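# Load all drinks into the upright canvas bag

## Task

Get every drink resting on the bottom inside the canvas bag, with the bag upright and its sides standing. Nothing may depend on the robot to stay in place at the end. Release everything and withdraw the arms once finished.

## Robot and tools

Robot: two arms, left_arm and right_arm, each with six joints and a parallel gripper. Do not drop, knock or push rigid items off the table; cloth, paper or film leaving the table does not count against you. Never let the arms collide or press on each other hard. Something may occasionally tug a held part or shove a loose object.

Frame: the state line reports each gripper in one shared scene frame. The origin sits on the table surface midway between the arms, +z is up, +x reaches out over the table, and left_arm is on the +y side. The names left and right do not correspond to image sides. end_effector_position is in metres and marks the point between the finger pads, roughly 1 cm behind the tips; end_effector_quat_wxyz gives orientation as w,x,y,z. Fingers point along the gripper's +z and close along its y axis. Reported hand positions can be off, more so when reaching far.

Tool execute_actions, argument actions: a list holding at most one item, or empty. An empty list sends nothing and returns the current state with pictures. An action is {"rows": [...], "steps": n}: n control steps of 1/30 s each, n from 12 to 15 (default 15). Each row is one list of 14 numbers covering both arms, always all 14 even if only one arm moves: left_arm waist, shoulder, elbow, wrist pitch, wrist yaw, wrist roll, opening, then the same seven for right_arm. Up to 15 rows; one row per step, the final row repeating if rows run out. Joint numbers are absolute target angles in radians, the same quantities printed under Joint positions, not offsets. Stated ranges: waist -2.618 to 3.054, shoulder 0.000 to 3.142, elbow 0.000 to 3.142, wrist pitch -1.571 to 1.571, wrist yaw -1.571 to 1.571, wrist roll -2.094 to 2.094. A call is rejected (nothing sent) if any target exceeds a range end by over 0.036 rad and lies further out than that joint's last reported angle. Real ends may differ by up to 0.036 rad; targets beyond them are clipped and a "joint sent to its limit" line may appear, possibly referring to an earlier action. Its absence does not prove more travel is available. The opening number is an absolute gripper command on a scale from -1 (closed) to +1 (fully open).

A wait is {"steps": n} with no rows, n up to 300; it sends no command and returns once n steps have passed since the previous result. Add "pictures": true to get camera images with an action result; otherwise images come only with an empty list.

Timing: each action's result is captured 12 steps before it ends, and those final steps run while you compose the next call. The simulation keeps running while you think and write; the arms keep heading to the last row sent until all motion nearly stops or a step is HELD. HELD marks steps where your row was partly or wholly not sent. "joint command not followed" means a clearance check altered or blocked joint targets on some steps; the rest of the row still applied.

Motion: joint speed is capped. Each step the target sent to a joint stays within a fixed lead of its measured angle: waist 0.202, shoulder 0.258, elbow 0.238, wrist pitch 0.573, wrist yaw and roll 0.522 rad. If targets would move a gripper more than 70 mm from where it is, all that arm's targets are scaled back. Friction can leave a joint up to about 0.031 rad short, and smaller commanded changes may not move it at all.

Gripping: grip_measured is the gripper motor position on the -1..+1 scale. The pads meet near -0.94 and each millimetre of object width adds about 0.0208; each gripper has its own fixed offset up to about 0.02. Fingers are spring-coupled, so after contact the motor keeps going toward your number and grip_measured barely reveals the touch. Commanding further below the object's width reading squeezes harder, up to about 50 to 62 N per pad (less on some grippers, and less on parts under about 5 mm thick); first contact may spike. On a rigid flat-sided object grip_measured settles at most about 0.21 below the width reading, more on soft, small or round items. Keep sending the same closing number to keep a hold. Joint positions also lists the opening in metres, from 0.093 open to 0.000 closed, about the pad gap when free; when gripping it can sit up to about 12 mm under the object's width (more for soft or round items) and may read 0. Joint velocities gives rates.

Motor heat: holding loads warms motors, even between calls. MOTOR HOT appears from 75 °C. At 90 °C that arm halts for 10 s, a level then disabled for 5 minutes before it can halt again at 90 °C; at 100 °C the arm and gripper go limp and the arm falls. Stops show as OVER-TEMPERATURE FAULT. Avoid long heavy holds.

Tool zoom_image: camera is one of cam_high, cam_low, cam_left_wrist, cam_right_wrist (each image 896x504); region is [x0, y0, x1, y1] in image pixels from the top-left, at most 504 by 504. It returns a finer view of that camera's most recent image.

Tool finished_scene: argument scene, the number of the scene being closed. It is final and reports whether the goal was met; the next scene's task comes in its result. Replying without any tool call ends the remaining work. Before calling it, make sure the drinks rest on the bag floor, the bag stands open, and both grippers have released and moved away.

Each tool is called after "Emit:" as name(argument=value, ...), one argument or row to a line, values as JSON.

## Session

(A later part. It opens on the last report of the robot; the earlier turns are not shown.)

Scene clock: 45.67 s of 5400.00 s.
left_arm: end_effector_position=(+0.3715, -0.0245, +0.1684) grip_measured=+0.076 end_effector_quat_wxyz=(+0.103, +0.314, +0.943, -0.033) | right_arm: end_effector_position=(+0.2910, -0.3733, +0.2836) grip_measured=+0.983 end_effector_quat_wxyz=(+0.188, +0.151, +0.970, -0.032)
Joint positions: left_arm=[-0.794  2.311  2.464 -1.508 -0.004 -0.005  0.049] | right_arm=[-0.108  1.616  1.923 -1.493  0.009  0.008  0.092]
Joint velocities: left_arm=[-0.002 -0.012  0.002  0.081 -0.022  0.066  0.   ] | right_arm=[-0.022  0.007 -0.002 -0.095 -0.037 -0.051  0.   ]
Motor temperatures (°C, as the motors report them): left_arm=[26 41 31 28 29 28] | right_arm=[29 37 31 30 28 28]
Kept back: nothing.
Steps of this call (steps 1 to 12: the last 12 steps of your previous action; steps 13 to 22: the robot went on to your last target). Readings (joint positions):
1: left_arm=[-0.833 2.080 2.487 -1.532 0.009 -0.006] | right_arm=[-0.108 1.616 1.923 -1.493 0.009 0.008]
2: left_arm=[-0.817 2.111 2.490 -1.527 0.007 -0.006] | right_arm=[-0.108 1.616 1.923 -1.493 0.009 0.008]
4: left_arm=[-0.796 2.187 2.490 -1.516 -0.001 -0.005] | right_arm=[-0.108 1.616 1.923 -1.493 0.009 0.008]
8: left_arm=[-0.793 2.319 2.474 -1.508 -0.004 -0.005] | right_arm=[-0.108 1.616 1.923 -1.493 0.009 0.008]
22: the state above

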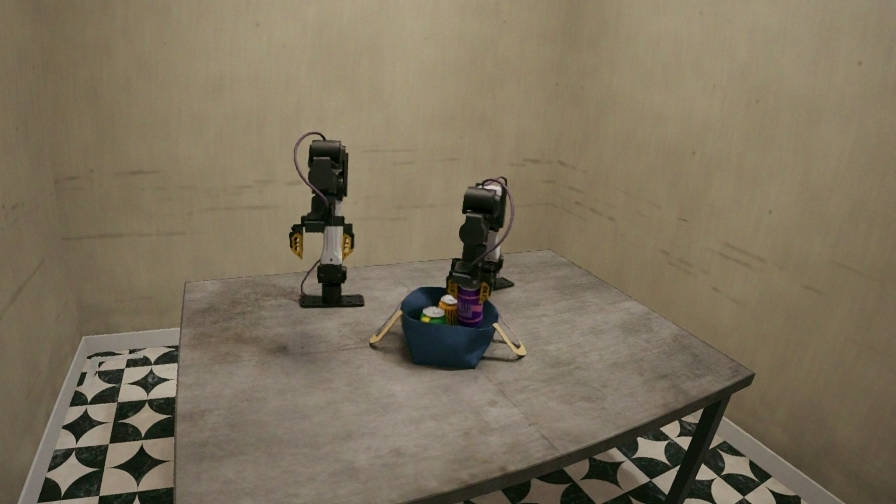

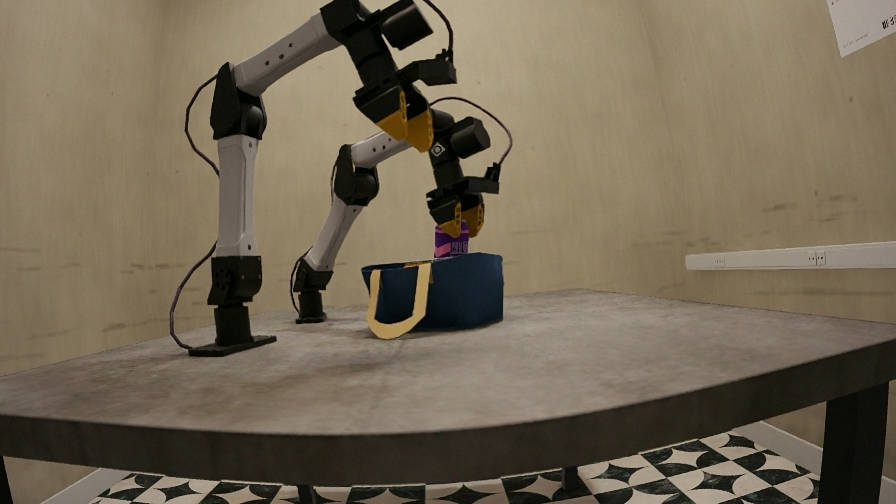

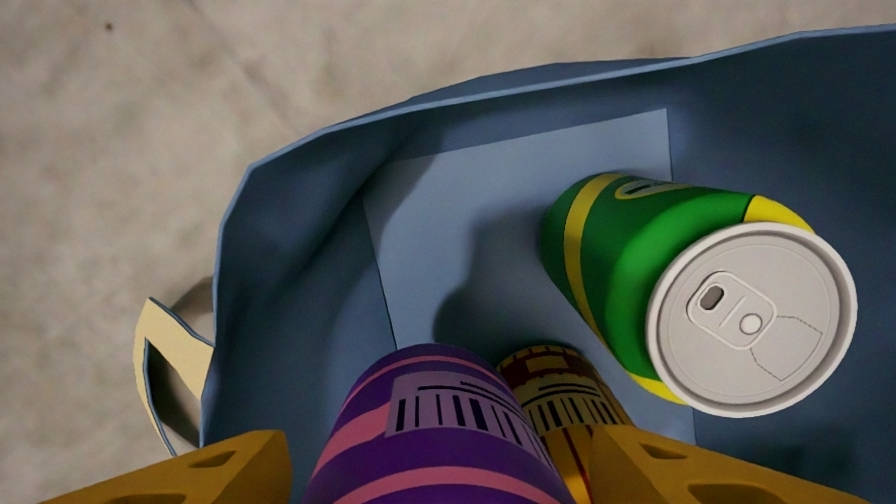

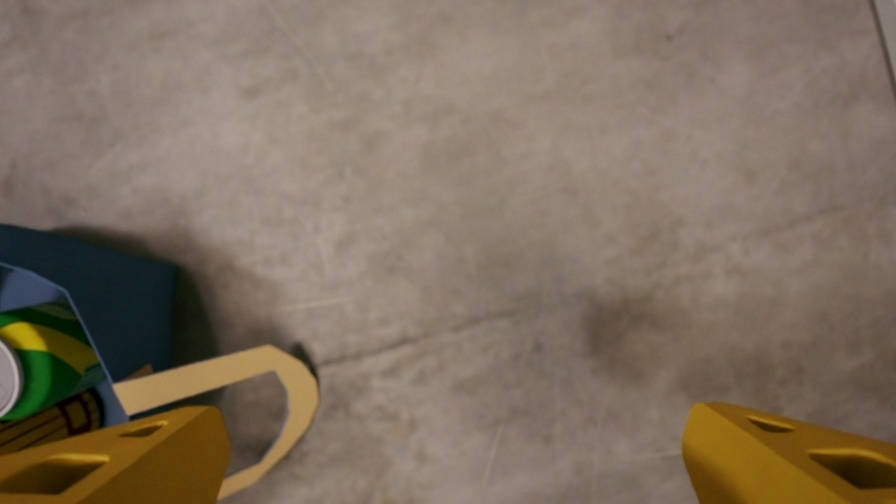

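Emit:
execute_actions(
  actions=[
    {"rows":[[-0.83,2.36,2.7,-1.53,0,0,-0.1,-0.1,1.6,1.9,-1.5,0,0,1]],"steps":15},
  ],
)

Emit:
execute_actions(
  actions=[
    {"steps":20},
  ],
  pictures=true,
)

Scene clock: 46.37 s of 5400.00 s.
left_arm: end_effector_position=(+0.3797, -0.0372, +0.1826) grip_measured=+0.076 end_effector_quat_wxyz=(+0.130, +0.318, +0.938, -0.042) | right_arm: end_effector_position=(+0.2910, -0.3733, +0.2836) grip_measured=+0.983 end_effector_quat_wxyz=(+0.188, +0.151, +0.970, -0.032)
Joint positions: left_arm=[-0.805  2.367  2.614 -1.544 -0.006 -0.004  0.049] | right_arm=[-0.108  1.616  1.923 -1.493  0.009  0.008  0.092]
Joint velocities: left_arm=[-0.173  0.227  0.994  0.154  0.037 -0.022 -0.001] | right_arm=[ 0.007  0.012 -0.007  0.081  0.022 -0.051 -0.   ]
Motor temperatures (°C, as the motors report them): left_arm=[26 41 31 28 29 28] | right_arm=[29 37 31 30 28 28]
Steps of this call (steps 1 to 18: the robot went on to your last target; steps 19 to 21: the first 3 steps of this action). Readings (joint positions):
19: left_arm=[-0.796 2.326 2.504 -1.529 -0.004 -0.005] | right_arm=[-0.108 1.616 1.923 -1.493 0.009 0.008]
20: left_arm=[-0.799 2.354 2.570 -1.546 -0.006 -0.005] | right_arm=[-0.108 1.616 1.923 -1.493 0.009 0.008]
21: the state above

Scene clock: 47.03 s of 5400.00 s.
left_arm: end_effector_position=(+0.3775, -0.0524, +0.1997) grip_measured=+0.076 end_effector_quat_wxyz=(+0.158, +0.328, +0.930, -0.055) | right_arm: end_effector_position=(+0.2910, -0.3733, +0.2836) grip_measured=+0.983 end_effector_quat_wxyz=(+0.188, +0.151, +0.970, -0.032)
Joint positions: left_arm=[-0.83   2.371  2.677 -1.541 -0.003 -0.004  0.049] | right_arm=[-0.108  1.616  1.923 -1.493  0.009  0.008  0.092]
Joint velocities: left_arm=[ 0.007  0.002 -0.017 -0.051 -0.066 -0.007  0.   ] | right_arm=[ 0.007  0.007 -0.002 -0.007  0.007 -0.037  0.001]
Motor temperatures (°C, as the motors report them): left_arm=[26 41 31 28 29 28] | right_arm=[29 37 31 30 28 28]
Kept back: nothing.
Steps of this call (steps 1 to 12: the last 12 steps of your previous action; steps 13 to 20: the robot went on to your last target). Readings (joint positions):
1: left_arm=[-0.811 2.371 2.639 -1.541 -0.006 -0.004] | right_arm=[-0.108 1.616 1.923 -1.493 0.009 0.008]
2: left_arm=[-0.817 2.371 2.655 -1.535 -0.006 -0.004] | right_arm=[-0.108 1.616 1.923 -1.493 0.009 0.008]
4: left_arm=[-0.826 2.371 2.675 -1.521 -0.004 -0.004] | right_arm=[-0.108 1.616 1.923 -1.493 0.009 0.008]
8: left_arm=[-0.830 2.371 2.677 -1.532 -0.003 -0.004] | right_arm=[-0.108 1.616 1.923 -1.493 0.009 0.008]
20: the state above

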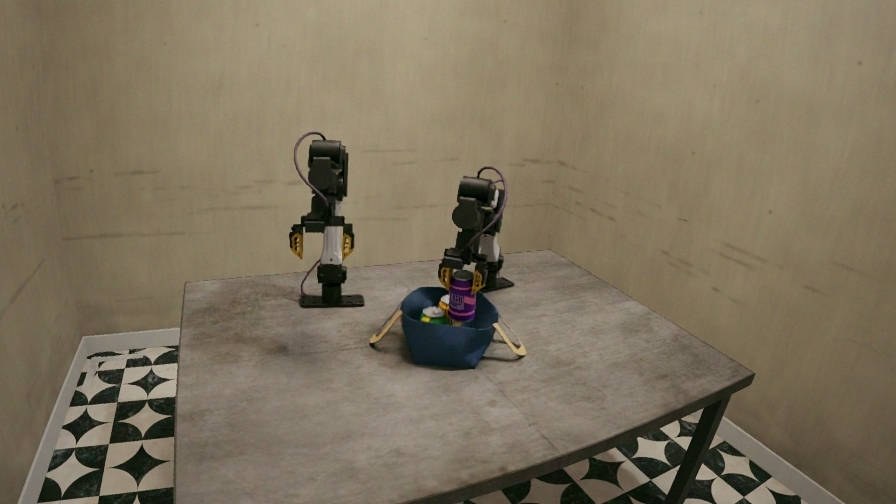

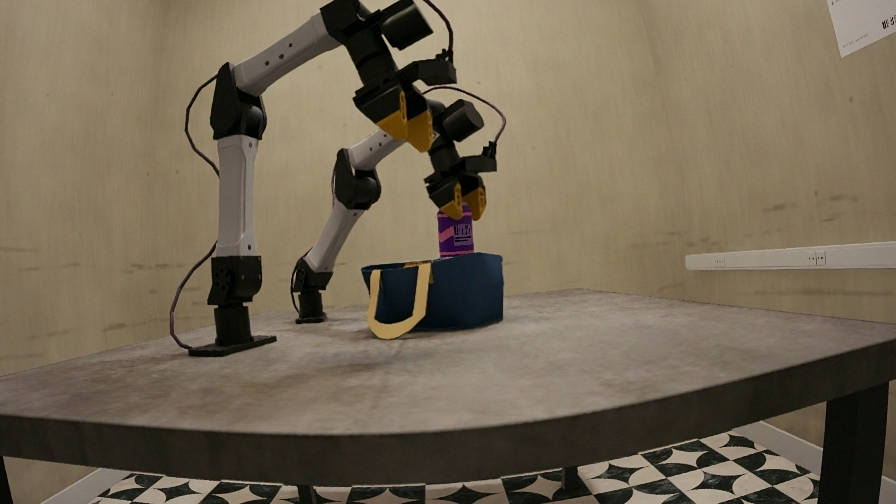

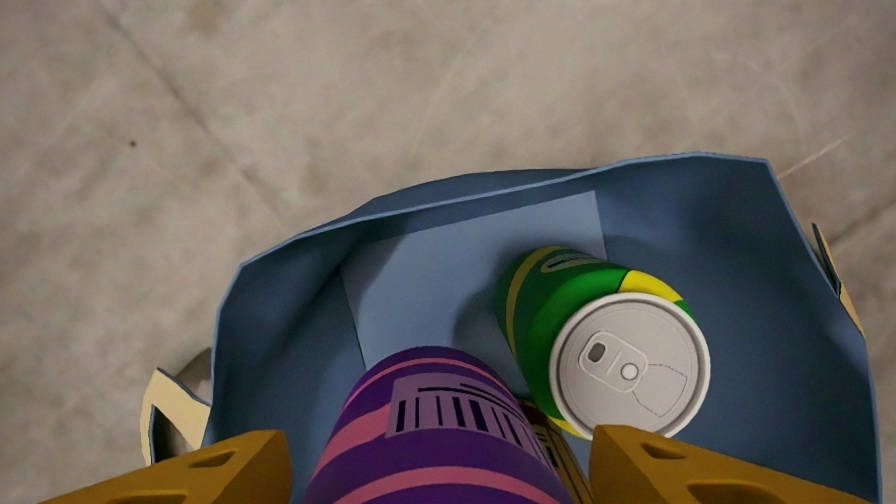

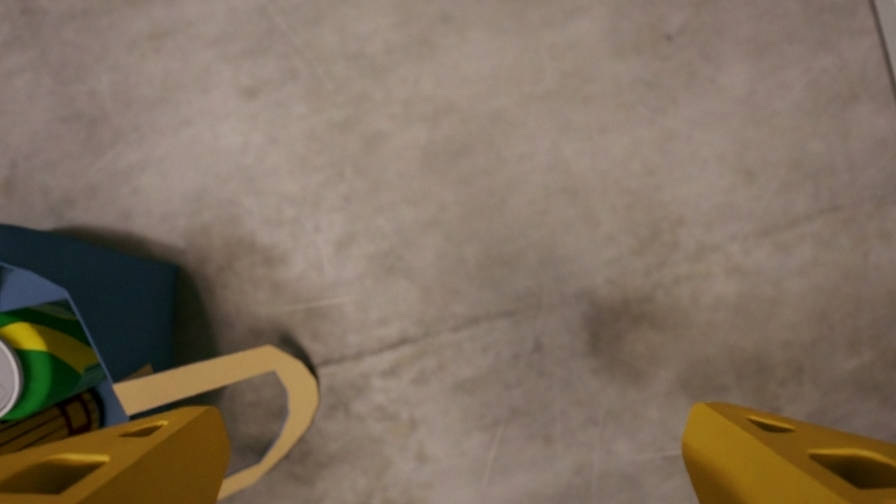

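Emit:
execute_actions(
  actions=[
    {"rows":[[-0.82,2.42,2.72,-1.53,0,0,-0.1,-0.1,1.6,1.9,-1.5,0,0,1],[-0.82,2.42,2.72,-1.53,0,0,-0.1,-0.1,1.6,1.9,-1.5,0,0,1],[-0.82,2.42,2.72,-1.53,0,0,-0.1,-0.1,1.6,1.9,-1.5,0,0,1],[-0.82,2.5,2.72,-1.5,0,0,-0.1,-0.1,1.6,1.9,-1.5,0,0,1]],"steps":15},
  ],
)

Emit:
execute_actions(
  actions=[
    {"steps":20},
  ],
  pictures=true,
)

Scene clock: 47.87 s of 5400.00 s.
left_arm: end_effector_position=(+0.3797, -0.0541, +0.1944) grip_measured=+0.076 end_effector_quat_wxyz=(+0.155, +0.329, +0.930, -0.054) | right_arm: end_effector_position=(+0.2910, -0.3733, +0.2836) grip_measured=+0.983 end_effector_quat_wxyz=(+0.188, +0.151, +0.970, -0.032)
Joint positions: left_arm=[-0.83   2.391  2.693 -1.543 -0.003 -0.004  0.049] | right_arm=[-0.108  1.616  1.923 -1.493  0.009  0.007  0.092]
Joint velocities: left_arm=[ 0.007  0.232  0.032  0.022  0.066 -0.051  0.   ] | right_arm=[ 0.002  0.012 -0.007 -0.007 -0.037 -0.037 -0.001]
Motor temperatures (°C, as the motors report them): left_arm=[26 42 31 28 29 28] | right_arm=[29 37 31 30 28 28]
Steps of this call (steps 1 to 15: the robot went on to your last target; steps 16 to 22: nothing new was sent; steps 23 to 25: the first 3 steps of this action). Readings (joint positions):
23: left_arm=[-0.830 2.376 2.681 -1.543 -0.003 -0.004] | right_arm=[-0.108 1.616 1.923 -1.493 0.009 0.008]
24: left_arm=[-0.830 2.383 2.690 -1.543 -0.003 -0.004] | right_arm=[-0.108 1.616 1.923 -1.493 0.009 0.007]
25: the state above

Scene clock: 48.53 s of 5400.00 s.
left_arm: end_effector_position=(+0.3923, -0.0618, +0.1278) grip_measured=+0.076 end_effector_quat_wxyz=(+0.106, +0.329, +0.938, -0.036) | right_arm: end_effector_position=(+0.2910, -0.3733, +0.2836) grip_measured=+0.983 end_effector_quat_wxyz=(+0.188, +0.151, +0.970, -0.032)
Joint positions: left_arm=[-0.826  2.536  2.704 -1.515 -0.003 -0.004  0.049] | right_arm=[-0.108  1.616  1.923 -1.493  0.009  0.007  0.092]
Joint velocities: left_arm=[ 0.007 -0.012 -0.012 -0.051 -0.022 -0.007 -0.   ] | right_arm=[ 0.002 -0.012  0.007 -0.066 -0.066  0.051  0.   ]
Motor temperatures (°C, as the motors report them): left_arm=[26 42 31 28 29 28] | right_arm=[29 37 31 30 28 28]
Kept back: nothing.
Steps of this call (steps 1 to 12: the last 12 steps of your previous action; steps 13 to 20: the robot went on to your last target). Readings (joint positions):
1: left_arm=[-0.830 2.406 2.697 -1.543 -0.003 -0.004] | right_arm=[-0.108 1.616 1.923 -1.493 0.009 0.007]
2: left_arm=[-0.830 2.424 2.704 -1.538 -0.003 -0.004] | right_arm=[-0.108 1.616 1.923 -1.493 0.009 0.007]
4: left_arm=[-0.830 2.466 2.704 -1.527 -0.003 -0.004] | right_arm=[-0.108 1.616 1.923 -1.493 0.009 0.007]
8: left_arm=[-0.829 2.532 2.704 -1.519 -0.003 -0.004] | right_arm=[-0.108 1.616 1.923 -1.493 0.009 0.007]
20: the state above

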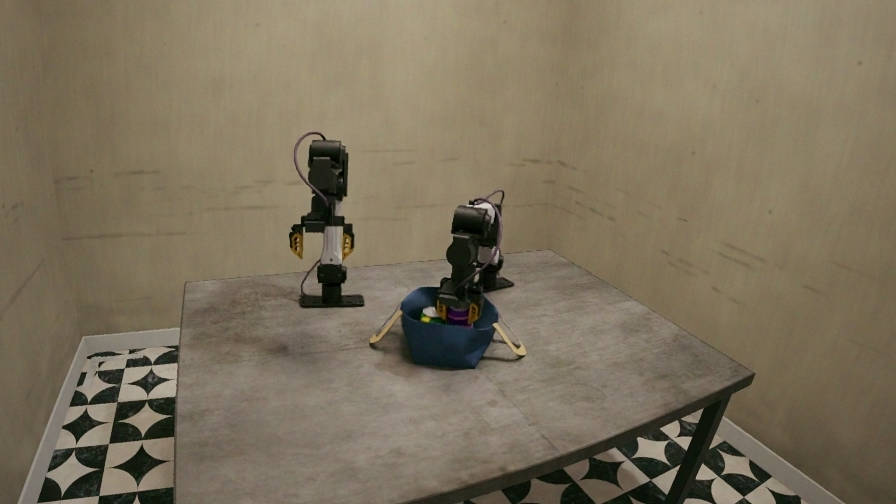

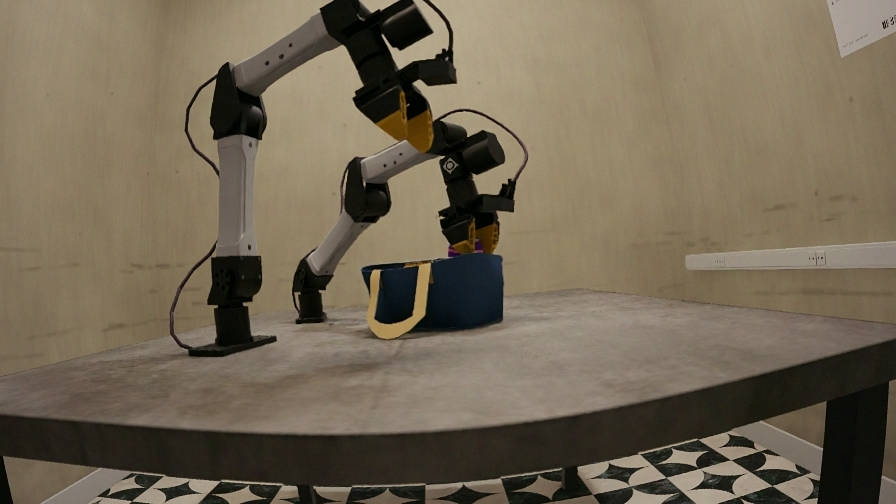

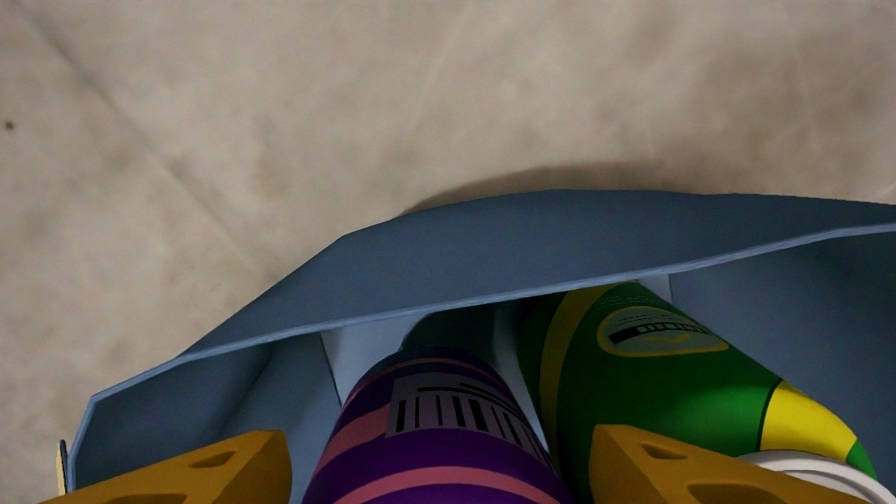

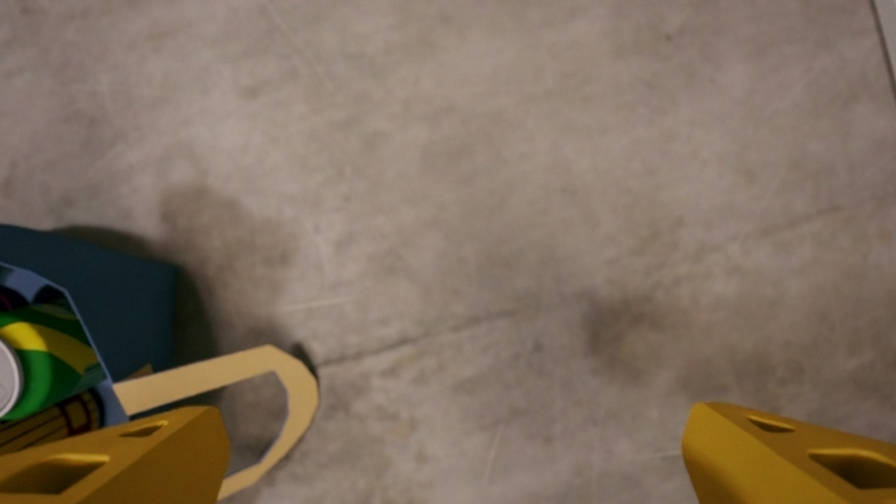

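Near the floor in the slot. Release gently and lift.

Emit:
execute_actions(
  actions=[
    {"rows":[[-0.82,2.52,2.72,-1.5,0,0,-0.1,-0.1,1.6,1.9,-1.5,0,0,1],[-0.82,2.52,2.72,-1.5,0,0,-0.1,-0.1,1.6,1.9,-1.5,0,0,1],[-0.82,2.52,2.72,-1.5,0,0,-0.1,-0.1,1.6,1.9,-1.5,0,0,1],[-0.82,2.52,2.72,-1.5,0,0,0.45,-0.1,1.6,1.9,-1.5,0,0,1]],"steps":15},
  ],
)

Emit:
execute_actions(
  actions=[
    {"rows":[[-0.82,2.52,2.72,-1.5,0,0,0.45,-0.1,1.6,1.9,-1.5,0,0,1],[-0.82,2.4,2.7,-1.5,0,0,0.45,-0.1,1.6,1.9,-1.5,0,0,1],[-0.82,2.4,2.7,-1.5,0,0,0.45,-0.1,1.6,1.9,-1.5,0,0,1],[-0.82,2.3,2.6,-1.5,0,0,0.45,-0.1,1.6,1.9,-1.5,0,0,1],[-0.82,2.3,2.6,-1.5,0,0,0.45,-0.1,1.6,1.9,-1.5,0,0,1],[-0.82,2.2,2.5,-1.5,0,0,0.45,-0.1,1.6,1.9,-1.5,0,0,1],[-0.82,2.2,2.5,-1.5,0,0,0.45,-0.1,1.6,1.9,-1.5,0,0,1],[-0.85,1.87,2.3,-1.5,0,0,0.45,-0.1,1.6,1.9,-1.5,0,0,1]],"steps":15},
  ],
)

Emit:
execute_actions(
  actions=[
    {"steps":25},
  ],
  pictures=true,
)

Scene clock: 49.50 s of 5400.00 s.
left_arm: end_effector_position=(+0.3925, -0.0620, +0.1278) grip_measured=+0.076 end_effector_quat_wxyz=(+0.106, +0.329, +0.937, -0.036) | right_arm: end_effector_position=(+0.2910, -0.3733, +0.2836) grip_measured=+0.983 end_effector_quat_wxyz=(+0.188, +0.151, +0.970, -0.032)
Joint positions: left_arm=[-0.826  2.536  2.704 -1.514 -0.003 -0.004  0.049] | right_arm=[-0.108  1.616  1.923 -1.493  0.009  0.007  0.092]
Joint velocities: left_arm=[-0.007 -0.012 -0.002  0.037 -0.022 -0.007 -0.   ] | right_arm=[-0.007  0.012 -0.012  0.007  0.037  0.037 -0.   ]
Motor temperatures (°C, as the motors report them): left_arm=[26 43 31 28 29 28] | right_arm=[29 37 31 30 28 28]
Steps of this call (steps 1 to 15: the robot went on to your last target; steps 16 to 26: nothing new was sent; steps 27 to 29: the first 3 steps of this action). Readings (joint positions):
27: left_arm=[-0.826 2.536 2.704 -1.514 -0.003 -0.004] | right_arm=[-0.108 1.616 1.923 -1.493 0.009 0.007]
28: left_arm=[-0.826 2.536 2.704 -1.514 -0.003 -0.004] | right_arm=[-0.108 1.616 1.923 -1.493 0.009 0.007]
29: the state above

Scene clock: 50.00 s of 5400.00 s.
left_arm: end_effector_position=(+0.3920, -0.0616, +0.1376) grip_measured=+0.448 end_effector_quat_wxyz=(+0.115, +0.329, +0.936, -0.040) | right_arm: end_effector_position=(+0.2910, -0.3733, +0.2836) grip_measured=+0.983 end_effector_quat_wxyz=(+0.188, +0.151, +0.970, -0.032)
Joint positions: left_arm=[-0.826  2.512  2.696 -1.511 -0.003 -0.004  0.067] | right_arm=[-0.108  1.616  1.923 -1.493  0.009  0.007  0.092]
Joint velocities: left_arm=[ 0.002 -0.462 -0.051 -0.037  0.022 -0.022 -0.001] | right_arm=[-0.002  0.007 -0.007 -0.037 -0.007 -0.037 -0.001]
Motor temperatures (°C, as the motors report them): left_arm=[26 43 31 28 29 28] | right_arm=[29 37 31 30 28 28]
Steps of this call (steps 1 to 12: the last 12 steps of your previous action; steps 13 to 15: the first 3 steps of this action). Readings (joint positions):
13: left_arm=[-0.826 2.535 2.704 -1.511 -0.003 -0.004] | right_arm=[-0.108 1.616 1.923 -1.493 0.009 0.007]
14: left_arm=[-0.826 2.525 2.702 -1.510 -0.003 -0.004] | right_arm=[-0.108 1.616 1.923 -1.493 0.009 0.007]
15: the state above

Scene clock: 50.83 s of 5400.00 s.
left_arm: end_effector_position=(+0.3025, +0.0015, +0.3188) grip_measured=+0.448 end_effector_quat_wxyz=(+0.248, +0.328, +0.907, -0.089) | right_arm: end_effector_position=(+0.2910, -0.3733, +0.2836) grip_measured=+0.983 end_effector_quat_wxyz=(+0.188, +0.151, +0.970, -0.032)
Joint positions: left_arm=[-0.844  1.862  2.316 -1.492 -0.003 -0.004  0.067] | right_arm=[-0.108  1.616  1.923 -1.493  0.009  0.007  0.092]
Joint velocities: left_arm=[-0.017 -0.002  0.007 -0.095 -0.022  0.007 -0.   ] | right_arm=[-0.002 -0.002 -0.007 -0.037  0.022 -0.037  0.   ]
Motor temperatures (°C, as the motors report them): left_arm=[26 43 31 28 29 28] | right_arm=[29 36 31 30 28 28]
Kept back: nothing.
Steps of this call (steps 1 to 12: the last 12 steps of your previous action; steps 13 to 25: the robot went on to your last target). Readings (joint positions):
1: left_arm=[-0.826 2.483 2.677 -1.503 -0.003 -0.004] | right_arm=[-0.108 1.616 1.923 -1.493 0.009 0.007]
2: left_arm=[-0.826 2.441 2.645 -1.501 -0.003 -0.004] | right_arm=[-0.108 1.616 1.923 -1.493 0.009 0.007]
4: left_arm=[-0.826 2.333 2.569 -1.496 -0.003 -0.004] | right_arm=[-0.108 1.616 1.923 -1.493 0.009 0.007]
8: left_arm=[-0.835 2.051 2.365 -1.493 -0.003 -0.004] | right_arm=[-0.108 1.616 1.923 -1.493 0.009 0.007]
25: the state above

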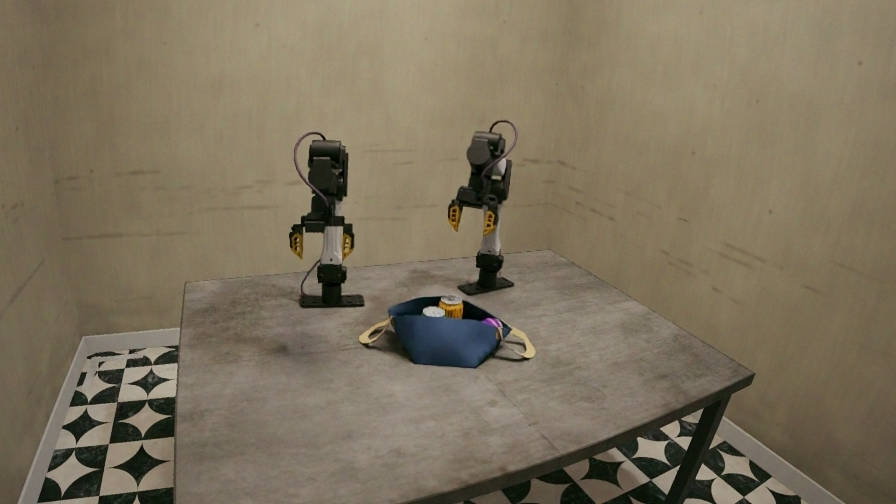

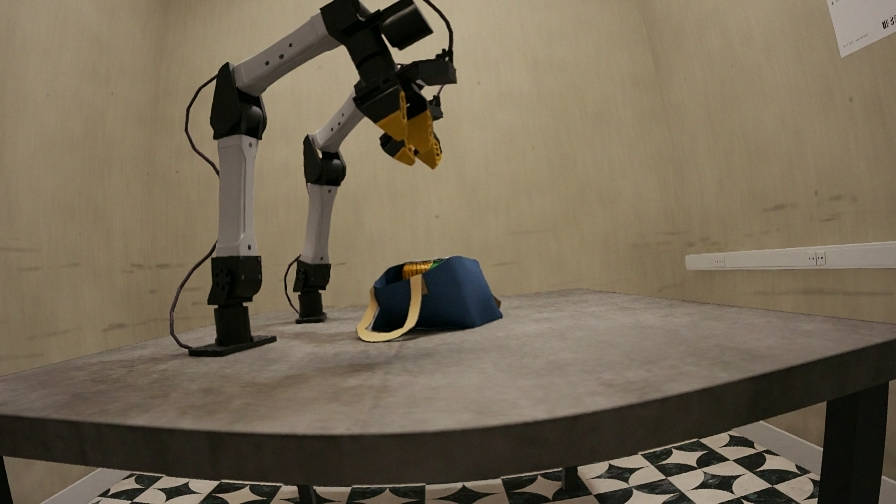

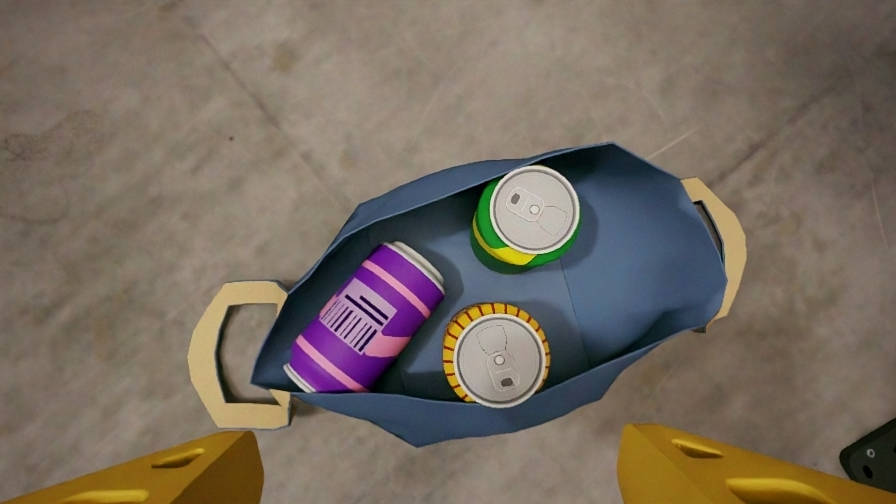

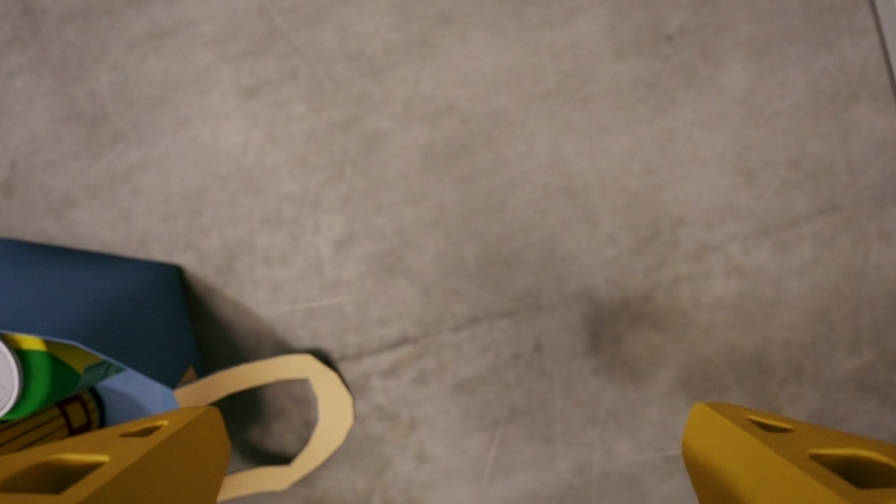

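Emit:
execute_actions(
  actions=[
    {"rows":[[-0.73,2.1,2.3,-1.5,0,0,1,-0.1,1.6,1.9,-1.5,0,0,1]],"steps":15},
  ],
)

Emit:
execute_actions(
  actions=[
    {"steps":22},
  ],
  pictures=true,
)

Scene clock: 52.27 s of 5400.00 s.
left_arm: end_effector_position=(+0.3187, +0.0068, +0.3014) grip_measured=+0.952 end_effector_quat_wxyz=(+0.228, +0.314, +0.918, -0.080) | right_arm: end_effector_position=(+0.2910, -0.3733, +0.2836) grip_measured=+0.983 end_effector_quat_wxyz=(+0.188, +0.151, +0.970, -0.032)
Joint positions: left_arm=[-0.807  1.909  2.319 -1.492  0.002 -0.004  0.091] | right_arm=[-0.108  1.616  1.923 -1.493  0.009  0.007  0.092]
Joint velocities: left_arm=[ 0.535  0.794 -0.002  0.022 -0.037  0.007  0.066] | right_arm=[-0.007  0.007 -0.002 -0.007 -0.007  0.037 -0.   ]
Motor temperatures (°C, as the motors report them): left_arm=[26 43 31 28 29 28] | right_arm=[29 36 31 30 28 28]
Steps of this call (steps 1 to 30: the robot went on to your last target; steps 31 to 40: nothing new was sent; steps 41 to 43: the first 3 steps of this action). Readings (joint positions):
41: left_arm=[-0.838 1.872 2.317 -1.493 0.000 -0.004] | right_arm=[-0.108 1.616 1.923 -1.493 0.009 0.007]
42: left_arm=[-0.825 1.885 2.319 -1.493 0.002 -0.004] | right_arm=[-0.108 1.616 1.923 -1.493 0.009 0.007]
43: the state above

Scene clock: 53.00 s of 5400.00 s.
left_arm: end_effector_position=(+0.3614, +0.0191, +0.2101) grip_measured=+0.984 end_effector_quat_wxyz=(+0.127, +0.283, +0.950, -0.039) | right_arm: end_effector_position=(+0.2910, -0.3733, +0.2836) grip_measured=+0.983 end_effector_quat_wxyz=(+0.188, +0.151, +0.970, -0.032)
Joint positions: left_arm=[-0.728  2.113  2.3   -1.492  0.002 -0.004  0.092] | right_arm=[-0.108  1.616  1.923 -1.493  0.009  0.007  0.092]
Joint velocities: left_arm=[-0.007 -0.012 -0.007  0.051  0.037  0.037 -0.001] | right_arm=[-0.007 -0.002 -0.002  0.051  0.022 -0.081  0.   ]
Motor temperatures (°C, as the motors report them): left_arm=[26 43 31 28 29 28] | right_arm=[29 36 31 30 28 28]
Kept back: nothing.
Steps of this call (steps 1 to 12: the last 12 steps of your previous action; steps 13 to 22: the robot went on to your last target). Readings (joint positions):
1: left_arm=[-0.789 1.939 2.319 -1.492 0.002 -0.004] | right_arm=[-0.108 1.616 1.923 -1.493 0.009 0.007]
2: left_arm=[-0.771 1.975 2.319 -1.492 0.002 -0.004] | right_arm=[-0.108 1.616 1.923 -1.493 0.009 0.007]
4: left_arm=[-0.743 2.049 2.319 -1.492 0.002 -0.004] | right_arm=[-0.108 1.616 1.923 -1.493 0.009 0.007]
8: left_arm=[-0.728 2.129 2.301 -1.491 0.002 -0.004] | right_arm=[-0.108 1.616 1.923 -1.493 0.009 0.007]
22: the state above

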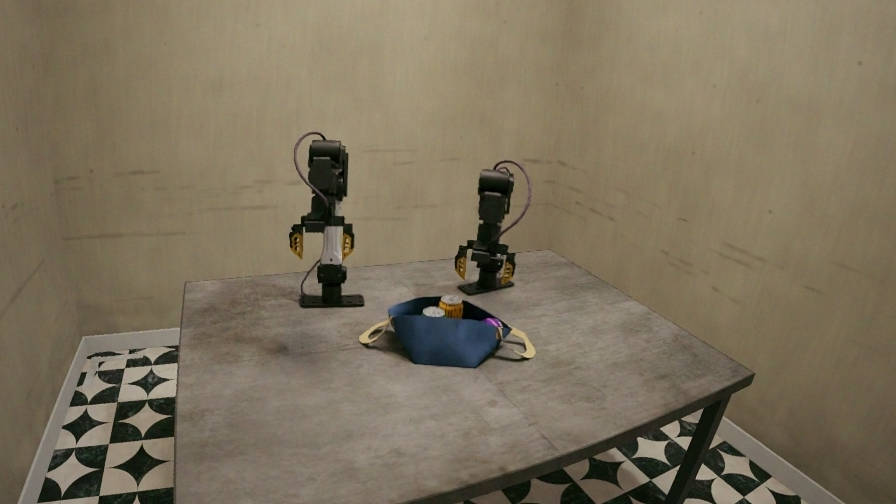

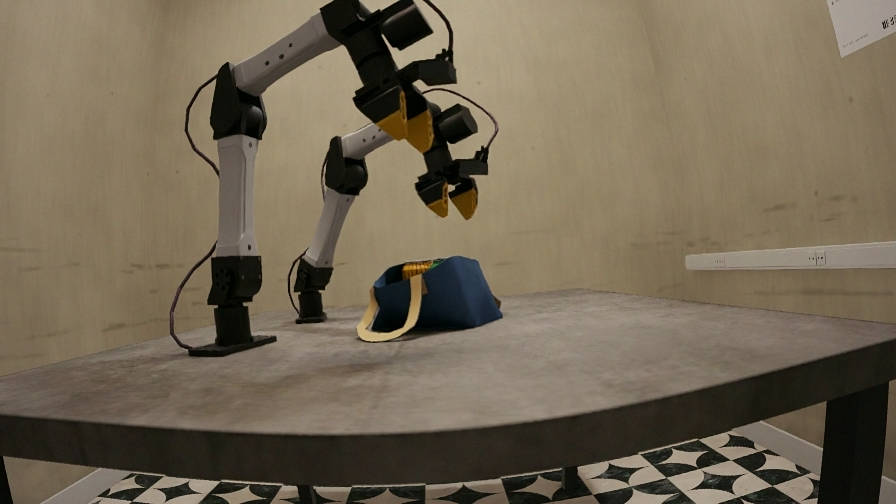

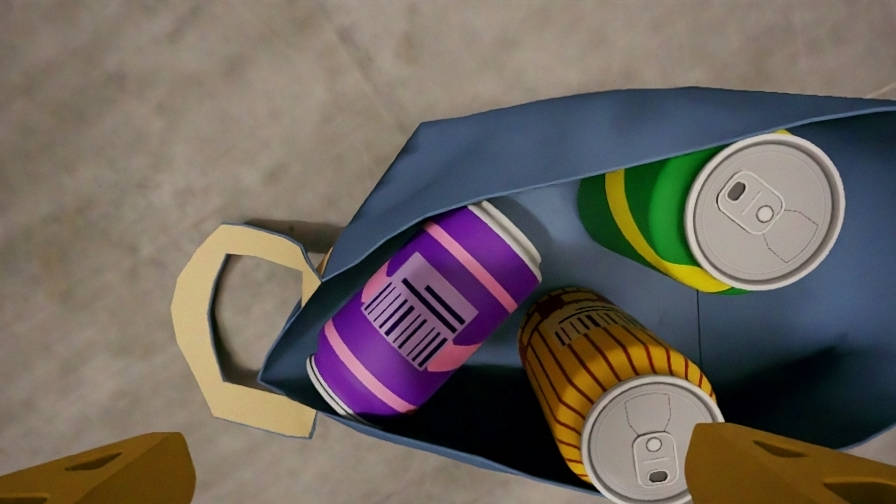

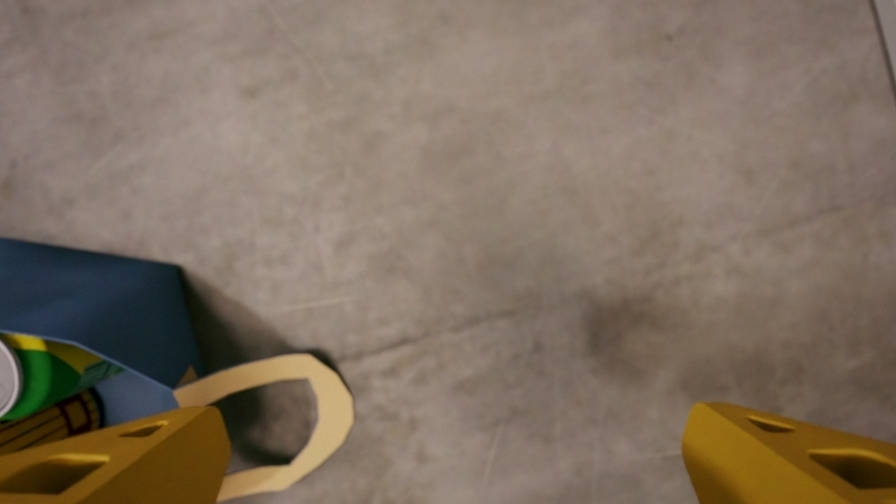

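Emit:
execute_actions(
  actions=[
    {"rows":[[-0.7,2.3,2.42,-1.45,0,0.78,0.7,-0.1,1.6,1.9,-1.5,0,0,1]],"steps":15},
  ],
)

Emit:
execute_actions(
  actions=[
    {"steps":22},
  ],
  pictures=true,
)

Scene clock: 54.20 s of 5400.00 s.
left_arm: end_effector_position=(+0.3825, +0.0107, +0.2025) grip_measured=+0.711 end_effector_quat_wxyz=(+0.142, +0.402, +0.904, -0.023) | right_arm: end_effector_position=(+0.2910, -0.3733, +0.2836) grip_measured=+0.983 end_effector_quat_wxyz=(+0.188, +0.151, +0.970, -0.032)
Joint positions: left_arm=[-0.718  2.196  2.396 -1.482  0.002  0.264  0.079] | right_arm=[-0.108  1.616  1.923 -1.493  0.009  0.007  0.092]
Joint velocities: left_arm=[ 0.115  0.882  0.501  0.623 -0.007  2.806 -0.019] | right_arm=[ 0.007  0.002  0.017 -0.022 -0.11  -0.022 -0.001]
Motor temperatures (°C, as the motors report them): left_arm=[26 43 31 28 29 28] | right_arm=[29 36 31 30 28 28]
Steps of this call (steps 1 to 15: the robot went on to your last target; steps 16 to 33: nothing new was sent; steps 34 to 36: the first 3 steps of this action). Readings (joint positions):
34: left_arm=[-0.726 2.133 2.325 -1.503 0.002 0.066] | right_arm=[-0.108 1.616 1.923 -1.493 0.009 0.007]
35: left_arm=[-0.722 2.165 2.369 -1.500 0.002 0.166] | right_arm=[-0.108 1.616 1.923 -1.493 0.009 0.007]
36: the state above

Scene clock: 54.93 s of 5400.00 s.
left_arm: end_effector_position=(+0.3987, +0.0080, +0.1539) grip_measured=+0.702 end_effector_quat_wxyz=(+0.104, +0.613, +0.783, +0.010) | right_arm: end_effector_position=(+0.2910, -0.3733, +0.2836) grip_measured=+0.983 end_effector_quat_wxyz=(+0.188, +0.151, +0.970, -0.032)
Joint positions: left_arm=[-0.704  2.312  2.406 -1.456  0.002  0.77   0.079] | right_arm=[-0.108  1.616  1.923 -1.493  0.009  0.007  0.092]
Joint velocities: left_arm=[ 0.012 -0.002  0.002  0.022 -0.022  0.037 -0.002] | right_arm=[ 0.022 -0.007 -0.007 -0.007  0.007  0.037  0.   ]
Motor temperatures (°C, as the motors report them): left_arm=[26 43 31 28 29 28] | right_arm=[29 36 31 30 28 28]
Kept back: nothing.
Steps of this call (steps 1 to 12: the last 12 steps of your previous action; steps 13 to 22: the robot went on to your last target). Readings (joint positions):
1: left_arm=[-0.713 2.224 2.406 -1.466 0.002 0.361] | right_arm=[-0.108 1.616 1.923 -1.493 0.009 0.007]
2: left_arm=[-0.709 2.249 2.406 -1.458 0.002 0.444] | right_arm=[-0.108 1.616 1.923 -1.493 0.009 0.007]
4: left_arm=[-0.705 2.290 2.406 -1.456 0.002 0.564] | right_arm=[-0.108 1.616 1.923 -1.493 0.009 0.007]
8: left_arm=[-0.704 2.315 2.406 -1.456 0.002 0.689] | right_arm=[-0.108 1.616 1.923 -1.493 0.009 0.007]
22: the state above

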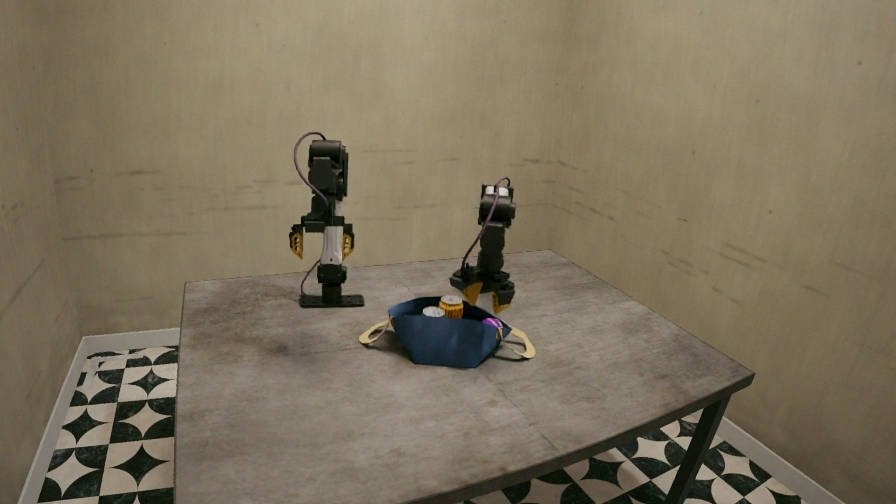

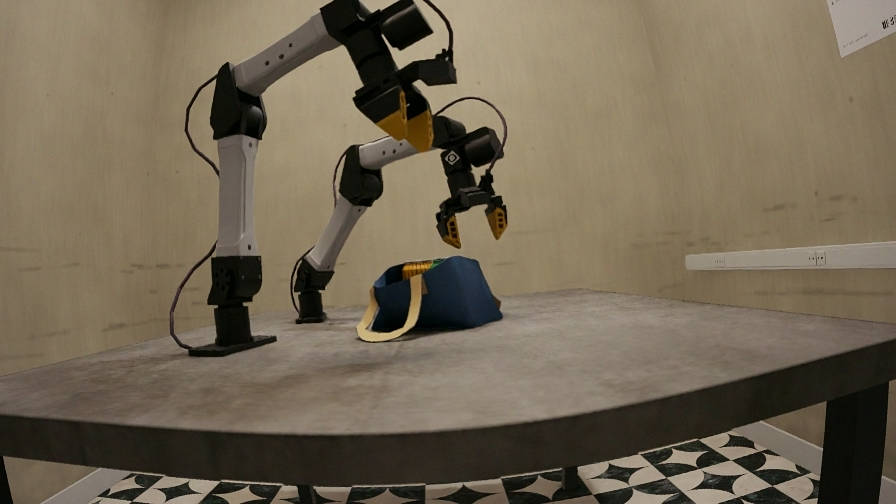

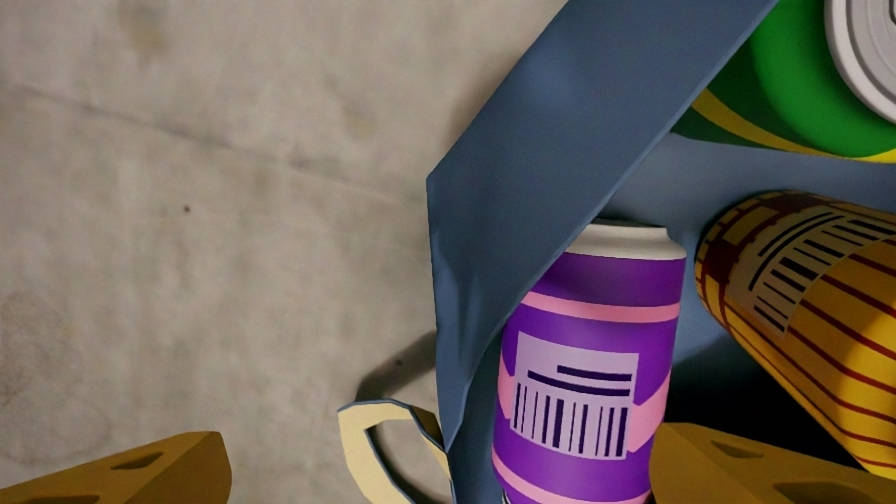

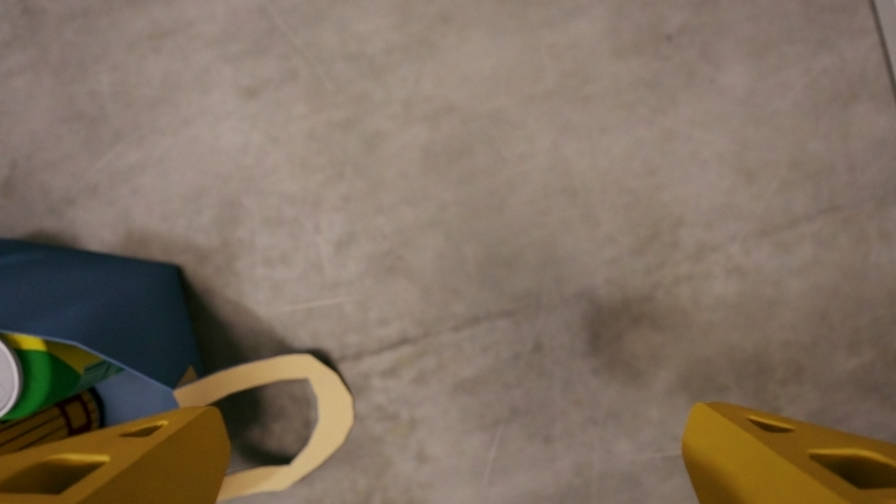

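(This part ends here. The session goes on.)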